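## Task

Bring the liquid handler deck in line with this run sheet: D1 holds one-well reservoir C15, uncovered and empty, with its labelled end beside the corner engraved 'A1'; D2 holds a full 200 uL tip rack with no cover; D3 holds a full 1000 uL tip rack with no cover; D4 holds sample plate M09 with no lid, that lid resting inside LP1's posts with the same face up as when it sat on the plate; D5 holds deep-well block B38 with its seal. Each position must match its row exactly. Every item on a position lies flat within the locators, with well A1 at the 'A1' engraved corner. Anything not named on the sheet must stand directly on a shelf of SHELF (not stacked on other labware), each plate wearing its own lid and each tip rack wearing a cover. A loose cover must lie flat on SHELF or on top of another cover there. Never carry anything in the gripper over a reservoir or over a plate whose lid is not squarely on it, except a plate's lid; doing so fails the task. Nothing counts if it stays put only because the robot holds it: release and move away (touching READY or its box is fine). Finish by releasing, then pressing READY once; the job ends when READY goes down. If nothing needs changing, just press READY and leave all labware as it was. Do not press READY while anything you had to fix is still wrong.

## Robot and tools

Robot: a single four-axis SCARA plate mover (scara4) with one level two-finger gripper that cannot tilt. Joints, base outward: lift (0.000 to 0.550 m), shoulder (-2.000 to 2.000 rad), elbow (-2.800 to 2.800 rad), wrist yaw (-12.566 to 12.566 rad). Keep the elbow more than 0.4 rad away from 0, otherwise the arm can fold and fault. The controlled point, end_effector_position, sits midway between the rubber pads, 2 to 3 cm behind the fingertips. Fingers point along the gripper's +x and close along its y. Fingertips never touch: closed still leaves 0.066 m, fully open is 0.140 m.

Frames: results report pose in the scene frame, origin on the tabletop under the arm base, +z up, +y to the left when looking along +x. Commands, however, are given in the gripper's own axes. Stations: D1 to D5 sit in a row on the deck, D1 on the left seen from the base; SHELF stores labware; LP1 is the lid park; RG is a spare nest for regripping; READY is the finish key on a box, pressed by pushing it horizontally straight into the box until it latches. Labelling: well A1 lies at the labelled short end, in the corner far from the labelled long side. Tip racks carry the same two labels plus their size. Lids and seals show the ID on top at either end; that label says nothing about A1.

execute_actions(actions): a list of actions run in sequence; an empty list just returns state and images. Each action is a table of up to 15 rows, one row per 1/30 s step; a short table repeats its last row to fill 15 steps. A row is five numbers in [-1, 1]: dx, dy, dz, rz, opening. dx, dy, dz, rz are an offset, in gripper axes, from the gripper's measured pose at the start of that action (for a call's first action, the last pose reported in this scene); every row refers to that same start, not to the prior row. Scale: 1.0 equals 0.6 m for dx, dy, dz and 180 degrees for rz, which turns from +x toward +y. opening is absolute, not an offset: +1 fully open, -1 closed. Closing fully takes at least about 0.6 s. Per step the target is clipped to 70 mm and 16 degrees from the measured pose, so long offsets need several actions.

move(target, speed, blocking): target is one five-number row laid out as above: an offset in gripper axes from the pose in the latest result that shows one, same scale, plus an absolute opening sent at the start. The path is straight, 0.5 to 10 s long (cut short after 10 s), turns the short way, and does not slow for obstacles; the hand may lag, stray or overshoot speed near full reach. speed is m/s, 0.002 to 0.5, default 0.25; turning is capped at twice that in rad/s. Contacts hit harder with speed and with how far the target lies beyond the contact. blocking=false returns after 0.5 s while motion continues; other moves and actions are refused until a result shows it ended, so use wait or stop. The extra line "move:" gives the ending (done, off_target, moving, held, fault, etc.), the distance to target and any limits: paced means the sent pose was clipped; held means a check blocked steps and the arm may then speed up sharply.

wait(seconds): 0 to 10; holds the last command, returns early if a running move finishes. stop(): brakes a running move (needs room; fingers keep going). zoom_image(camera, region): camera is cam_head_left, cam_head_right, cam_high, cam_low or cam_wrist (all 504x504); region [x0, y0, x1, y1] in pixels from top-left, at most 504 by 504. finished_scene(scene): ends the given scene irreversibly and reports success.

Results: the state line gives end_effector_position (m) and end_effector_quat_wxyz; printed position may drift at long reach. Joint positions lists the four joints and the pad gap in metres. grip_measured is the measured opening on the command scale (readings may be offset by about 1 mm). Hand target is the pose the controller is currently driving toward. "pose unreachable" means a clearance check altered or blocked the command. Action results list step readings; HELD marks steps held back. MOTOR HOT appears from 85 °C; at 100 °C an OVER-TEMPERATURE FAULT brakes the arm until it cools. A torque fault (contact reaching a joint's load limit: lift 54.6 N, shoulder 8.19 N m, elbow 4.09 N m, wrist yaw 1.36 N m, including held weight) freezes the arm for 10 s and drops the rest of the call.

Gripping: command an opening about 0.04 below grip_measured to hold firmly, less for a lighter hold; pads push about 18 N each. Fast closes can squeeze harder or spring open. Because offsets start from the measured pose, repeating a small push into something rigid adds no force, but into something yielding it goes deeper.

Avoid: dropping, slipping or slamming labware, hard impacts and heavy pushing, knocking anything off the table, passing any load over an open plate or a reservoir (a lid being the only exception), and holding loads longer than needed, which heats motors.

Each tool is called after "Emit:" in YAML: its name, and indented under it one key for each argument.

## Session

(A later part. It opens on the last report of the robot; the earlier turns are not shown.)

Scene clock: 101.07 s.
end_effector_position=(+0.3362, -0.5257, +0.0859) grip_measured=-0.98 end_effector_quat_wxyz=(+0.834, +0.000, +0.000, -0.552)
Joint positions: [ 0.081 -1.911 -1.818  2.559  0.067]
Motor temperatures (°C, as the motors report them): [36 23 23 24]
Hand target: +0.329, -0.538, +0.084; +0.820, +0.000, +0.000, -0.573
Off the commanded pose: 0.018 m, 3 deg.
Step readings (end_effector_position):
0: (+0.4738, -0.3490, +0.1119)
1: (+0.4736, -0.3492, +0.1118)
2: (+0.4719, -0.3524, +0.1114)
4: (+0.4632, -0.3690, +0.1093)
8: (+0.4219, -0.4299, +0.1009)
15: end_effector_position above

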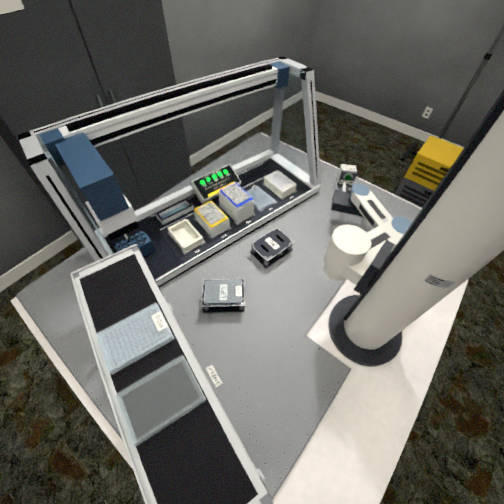

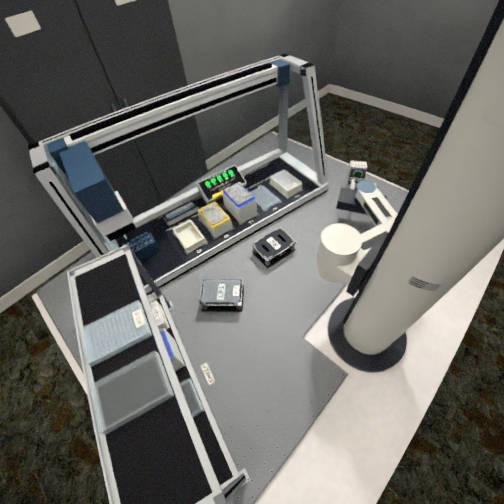

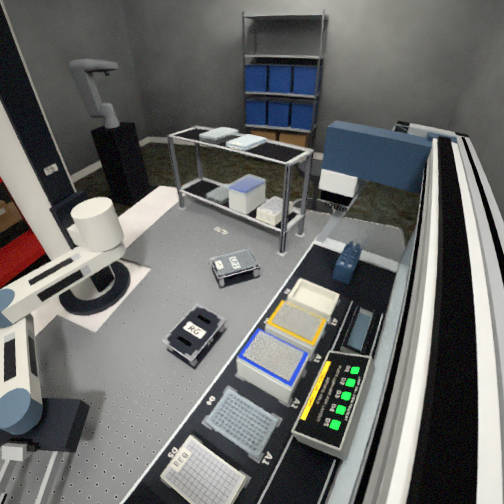

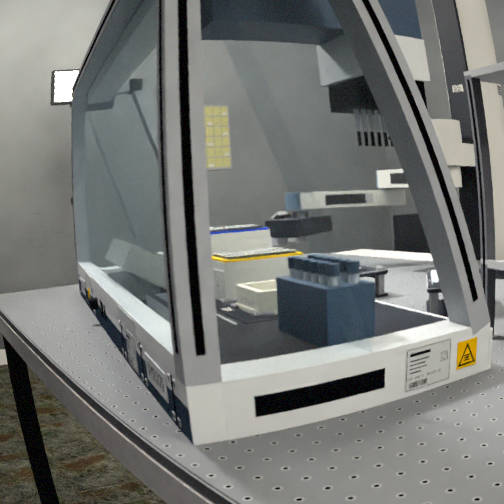

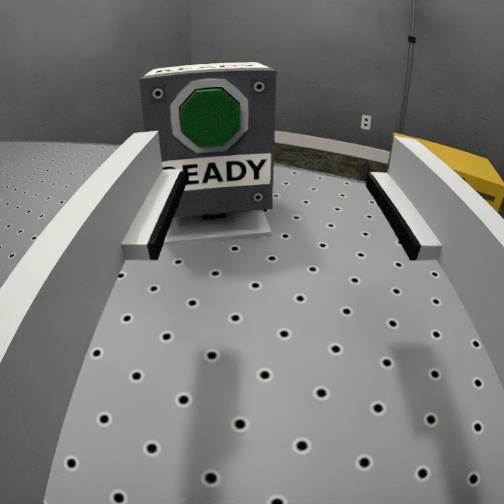

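Emit:
wait:
  seconds: 0

Emit:
zoom_image:
  camera: "cam_wrist"
  region: [70, 40, 290, 280]

Scene clock: 101.57 s.
end_effector_position=(+0.3287, -0.5385, +0.0840) grip_measured=-0.98 end_effector_quat_wxyz=(+0.819, +0.000, +0.000, -0.573)
Joint positions: [ 0.079 -1.892 -1.88   2.551  0.067]
Motor temperatures (°C, as the motors report them): [36 23 23 24]
Hand target: +0.329, -0.538, +0.084; +0.820, +0.000, +0.000, -0.573
Off the commanded pose: 0.005 m, 0 deg.

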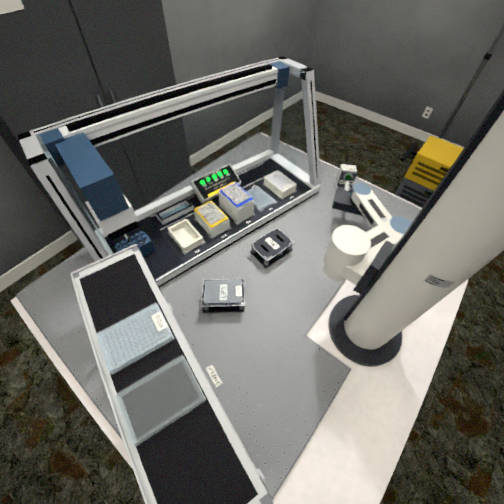

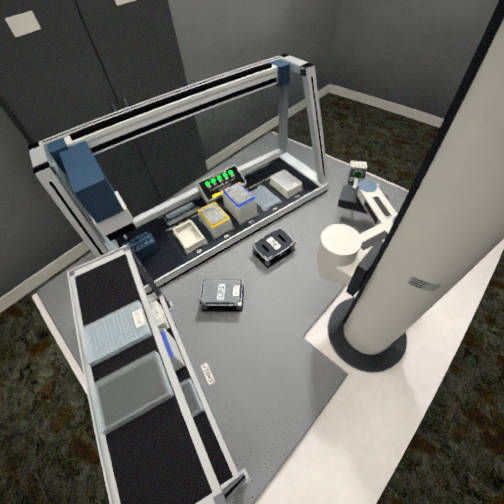

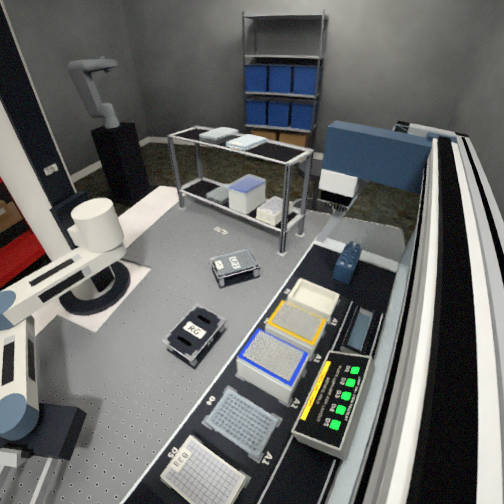

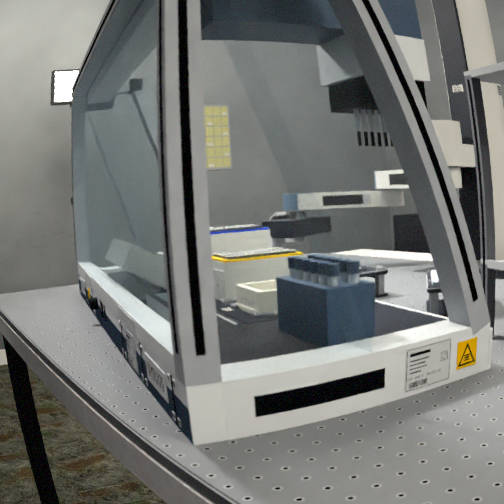

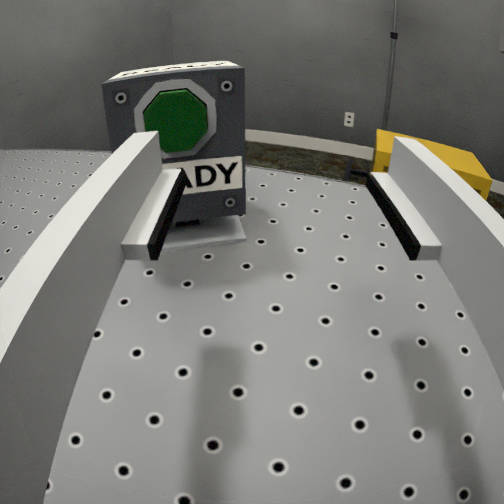

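Region (70, 40, 290, 280) of cam_wrist's 504x504 image, scaled by 2.100, with more detail than that image has; it fills the left 462 columns of this view, and the rest is white.

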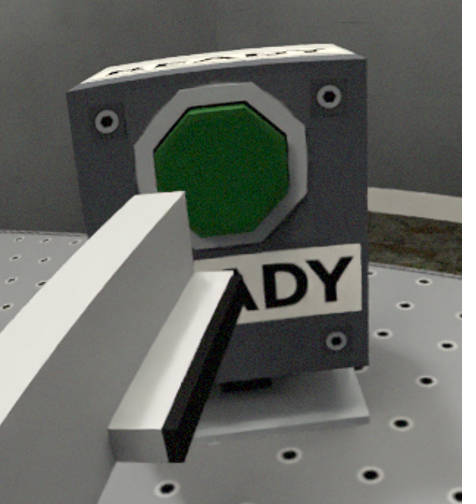

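Emit:
zoom_image:
  camera: "cam_wrist"
  region: [150, 150, 270, 270]

Emit:
zoom_image:
  camera: "cam_wrist"
  region: [95, 50, 255, 160]

Region (150, 150, 270, 270) of cam_wrist's 504x504 image, scaled by 4.200, with more detail than that image has.

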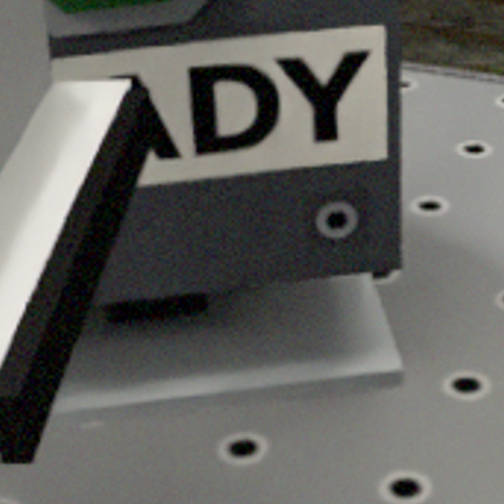

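Region (95, 50, 255, 160) of cam_wrist's 504x504 image, scaled by 3.150, with more detail than that image has; it fills the top 346 rows of this view, and the rest is white.

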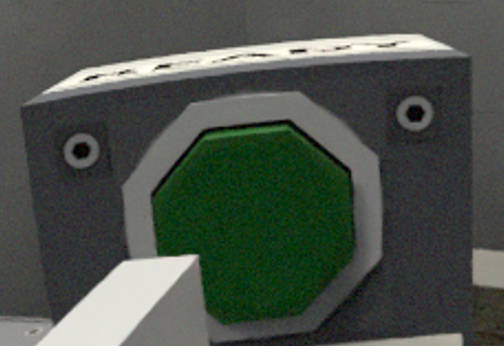

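Emit:
execute_actions:
  actions:
    - [[0.0029,-0.0003,-0.0001,0.0024,-1],[0.0096,-0.0011,-0.0003,0.0079,-1],[0.0192,-0.0022,-0.0007,0.0157,-1],[0.0302,-0.0034,-0.001,0.0248,-1],[0.0413,-0.0046,-0.0014,0.0339,-1],[0.0516,-0.0058,-0.0018,0.0424,-1],[0.0604,-0.0068,-0.002,0.0496,-1],[0.0678,-0.0076,-0.0023,0.0557,-1],[0.0737,-0.0083,-0.0025,0.0605,-1],[0.0753,-0.0080,-0.0025,0.0605,-1],[0.0770,-0.0077,-0.0025,0.0605,-1],[0.0786,-0.0074,-0.0025,0.0605,-1],[0.0794,-0.0072,-0.0025,0.0605,-1],[0.0802,-0.0070,-0.0025,0.0605,-1]]

Scene clock: 104.87 s.
end_effector_position=(+0.3410, -0.5848, +0.0825) grip_measured=-0.98 end_effector_quat_wxyz=(+0.870, +0.000, +0.000, -0.493)
Joint positions: [ 0.077 -1.761 -2.292  3.021  0.067]
Motor temperatures (°C, as the motors report them): [36 23 23 24]
Hand target: +0.341, -0.585, +0.082; +0.870, +0.000, +0.000, -0.493
Off the commanded pose: 0.000 m, 0 deg.
Step readings (end_effector_position):
0: (+0.3287, -0.5385, +0.0840)
1: (+0.3289, -0.5387, +0.0840)
2: (+0.3293, -0.5401, +0.0839)
4: (+0.3306, -0.5462, +0.0837)
8: (+0.3340, -0.5644, +0.0830)
15: end_effector_position above

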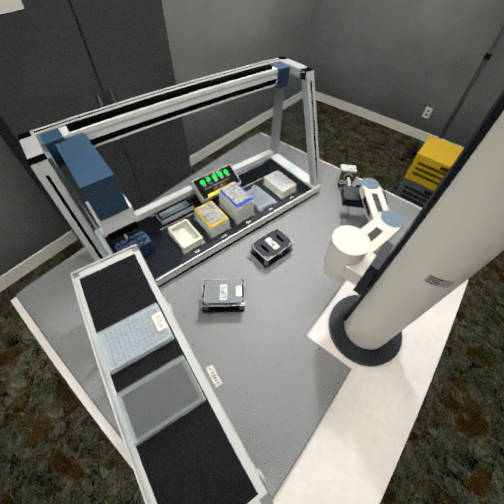

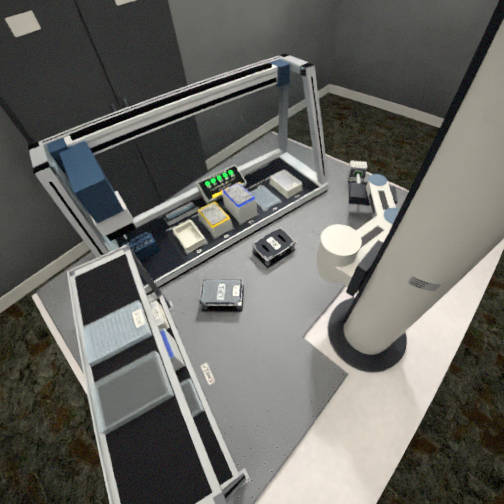

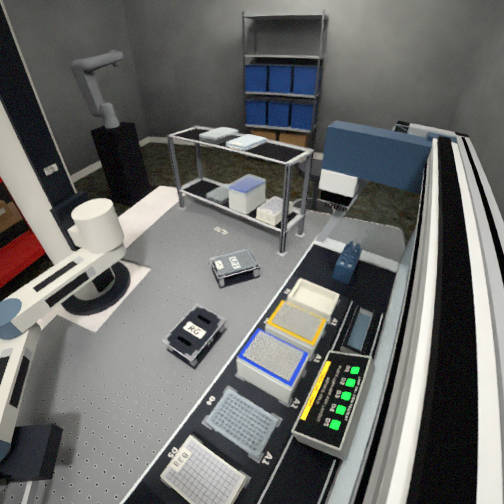

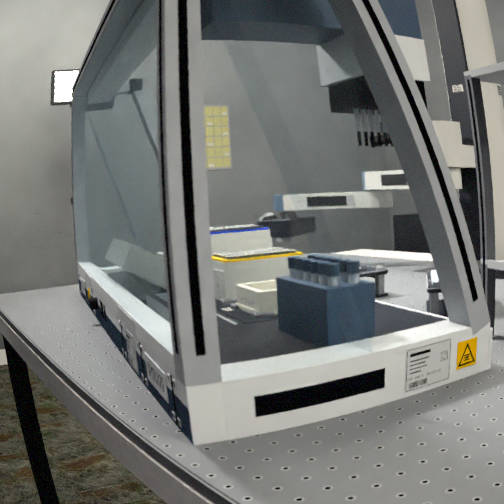

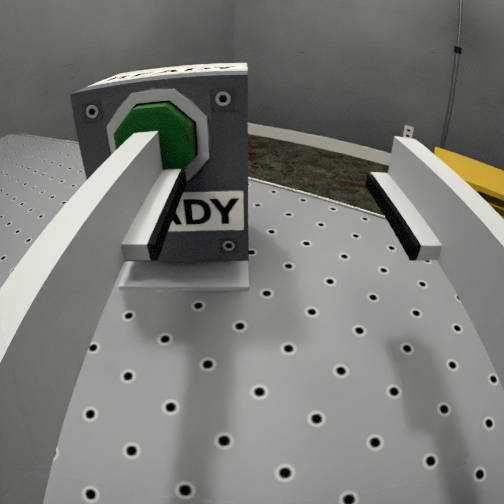

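Emit:
zoom_image:
  camera: "cam_wrist"
  region: [60, 50, 260, 200]

Emit:
zoom_image:
  camera: "cam_high"
  region: [140, 260, 390, 504]

Emit:
zoom_image:
  camera: "cam_high"
  region: [160, 110, 330, 300]

Region (60, 50, 260, 200) of cam_wrist's 504x504 image, scaled by 2.520, with more detail than that image has; it fills the top 378 rows of this view, and the rest is white.

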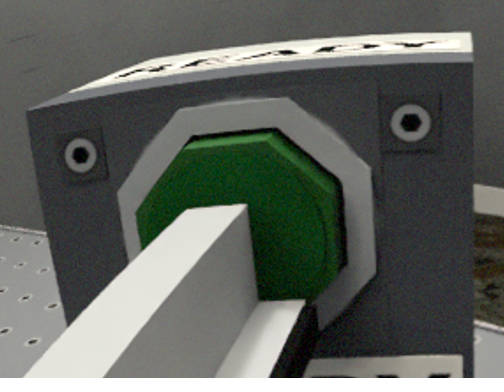

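Region (140, 260, 390, 504) of cam_high's 504x504 image, scaled by 2.016, with more detail than that image has; it fills the top 492 rows of this view, and the rest is white.

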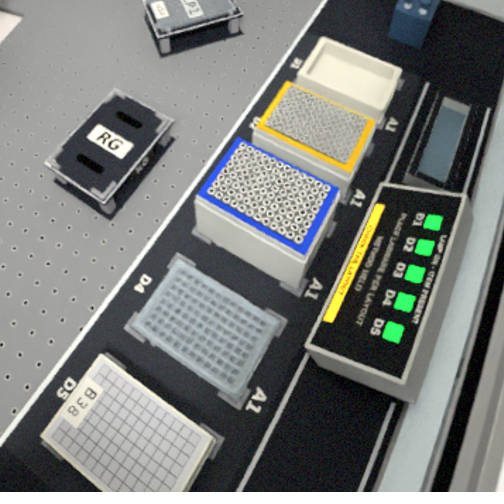

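Region (160, 110, 330, 300) of cam_high's 504x504 image, scaled by 2.653, with more detail than that image has; it fills the left 451 columns of this view, and the rest is white.

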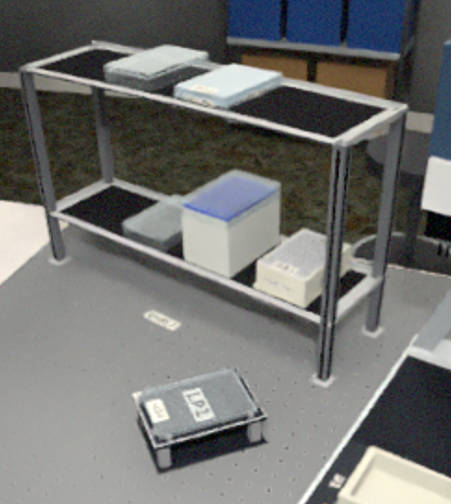

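Emit:
execute_actions:
  actions:
    - [[0.0015,0,0,0,-1],[0.0035,0,0,0,-1],[0.0055,0,0,0,-1],[0.0075,0,0,0,-1],[0.0095,0,0,0,-1],[0.0113,0,0,0,-1],[0.013,0,0,0,-1],[0.0147,0,0,0,-1],[0.0163,0,0,0,-1],[0.018,0,0,0,-1],[0.0195,0,0,0,-1],[0.021,0,0,0,-1],[0.0225,0,0,0,-1],[0.024,0,0,0,-1],[0.0255,0,0,0,-1]]

Scene clock: 105.97 s.
end_effector_position=(+0.3443, -0.5911, +0.0825) grip_measured=-0.98 end_effector_quat_wxyz=(+0.871, +0.000, +0.000, -0.491)
Joint positions: [ 0.077 -1.727 -2.361  3.061  0.067]
Motor temperatures (°C, as the motors report them): [36 23 23 24]
Step readings (end_effector_position):
0: (+0.3414, -0.5851, +0.0825)
1: (+0.3413, -0.5852, +0.0825)
2: (+0.3414, -0.5857, +0.0825)
4: (+0.3424, -0.5875, +0.0825)
7: (+0.3440, -0.5904, +0.0825)
The task's run has ended: the event that ends the task has happened.

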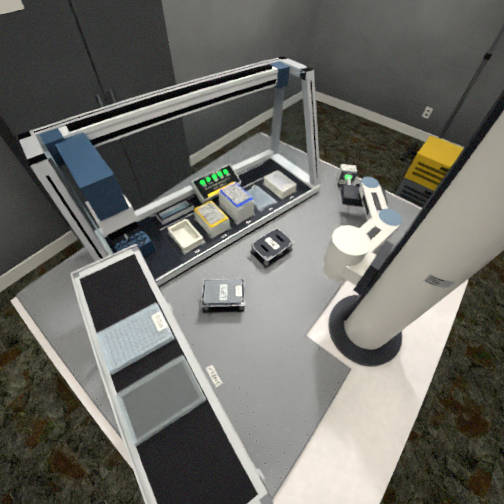

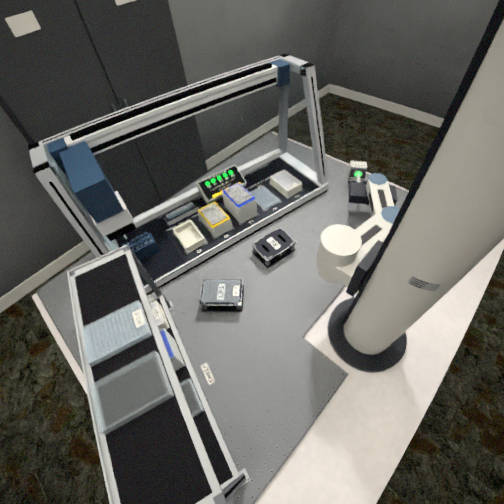

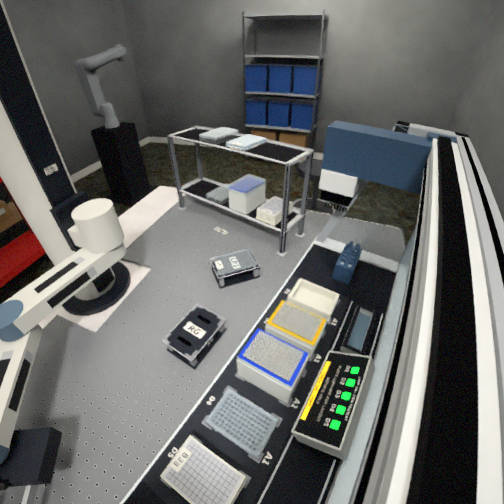

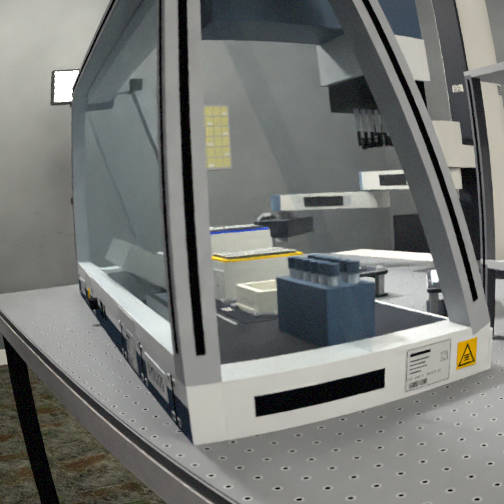

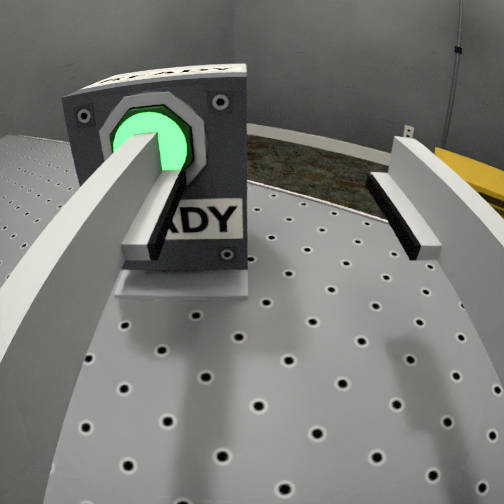

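Emit:
finished_scene:
  scene: 2

The scene is finished: the task was done.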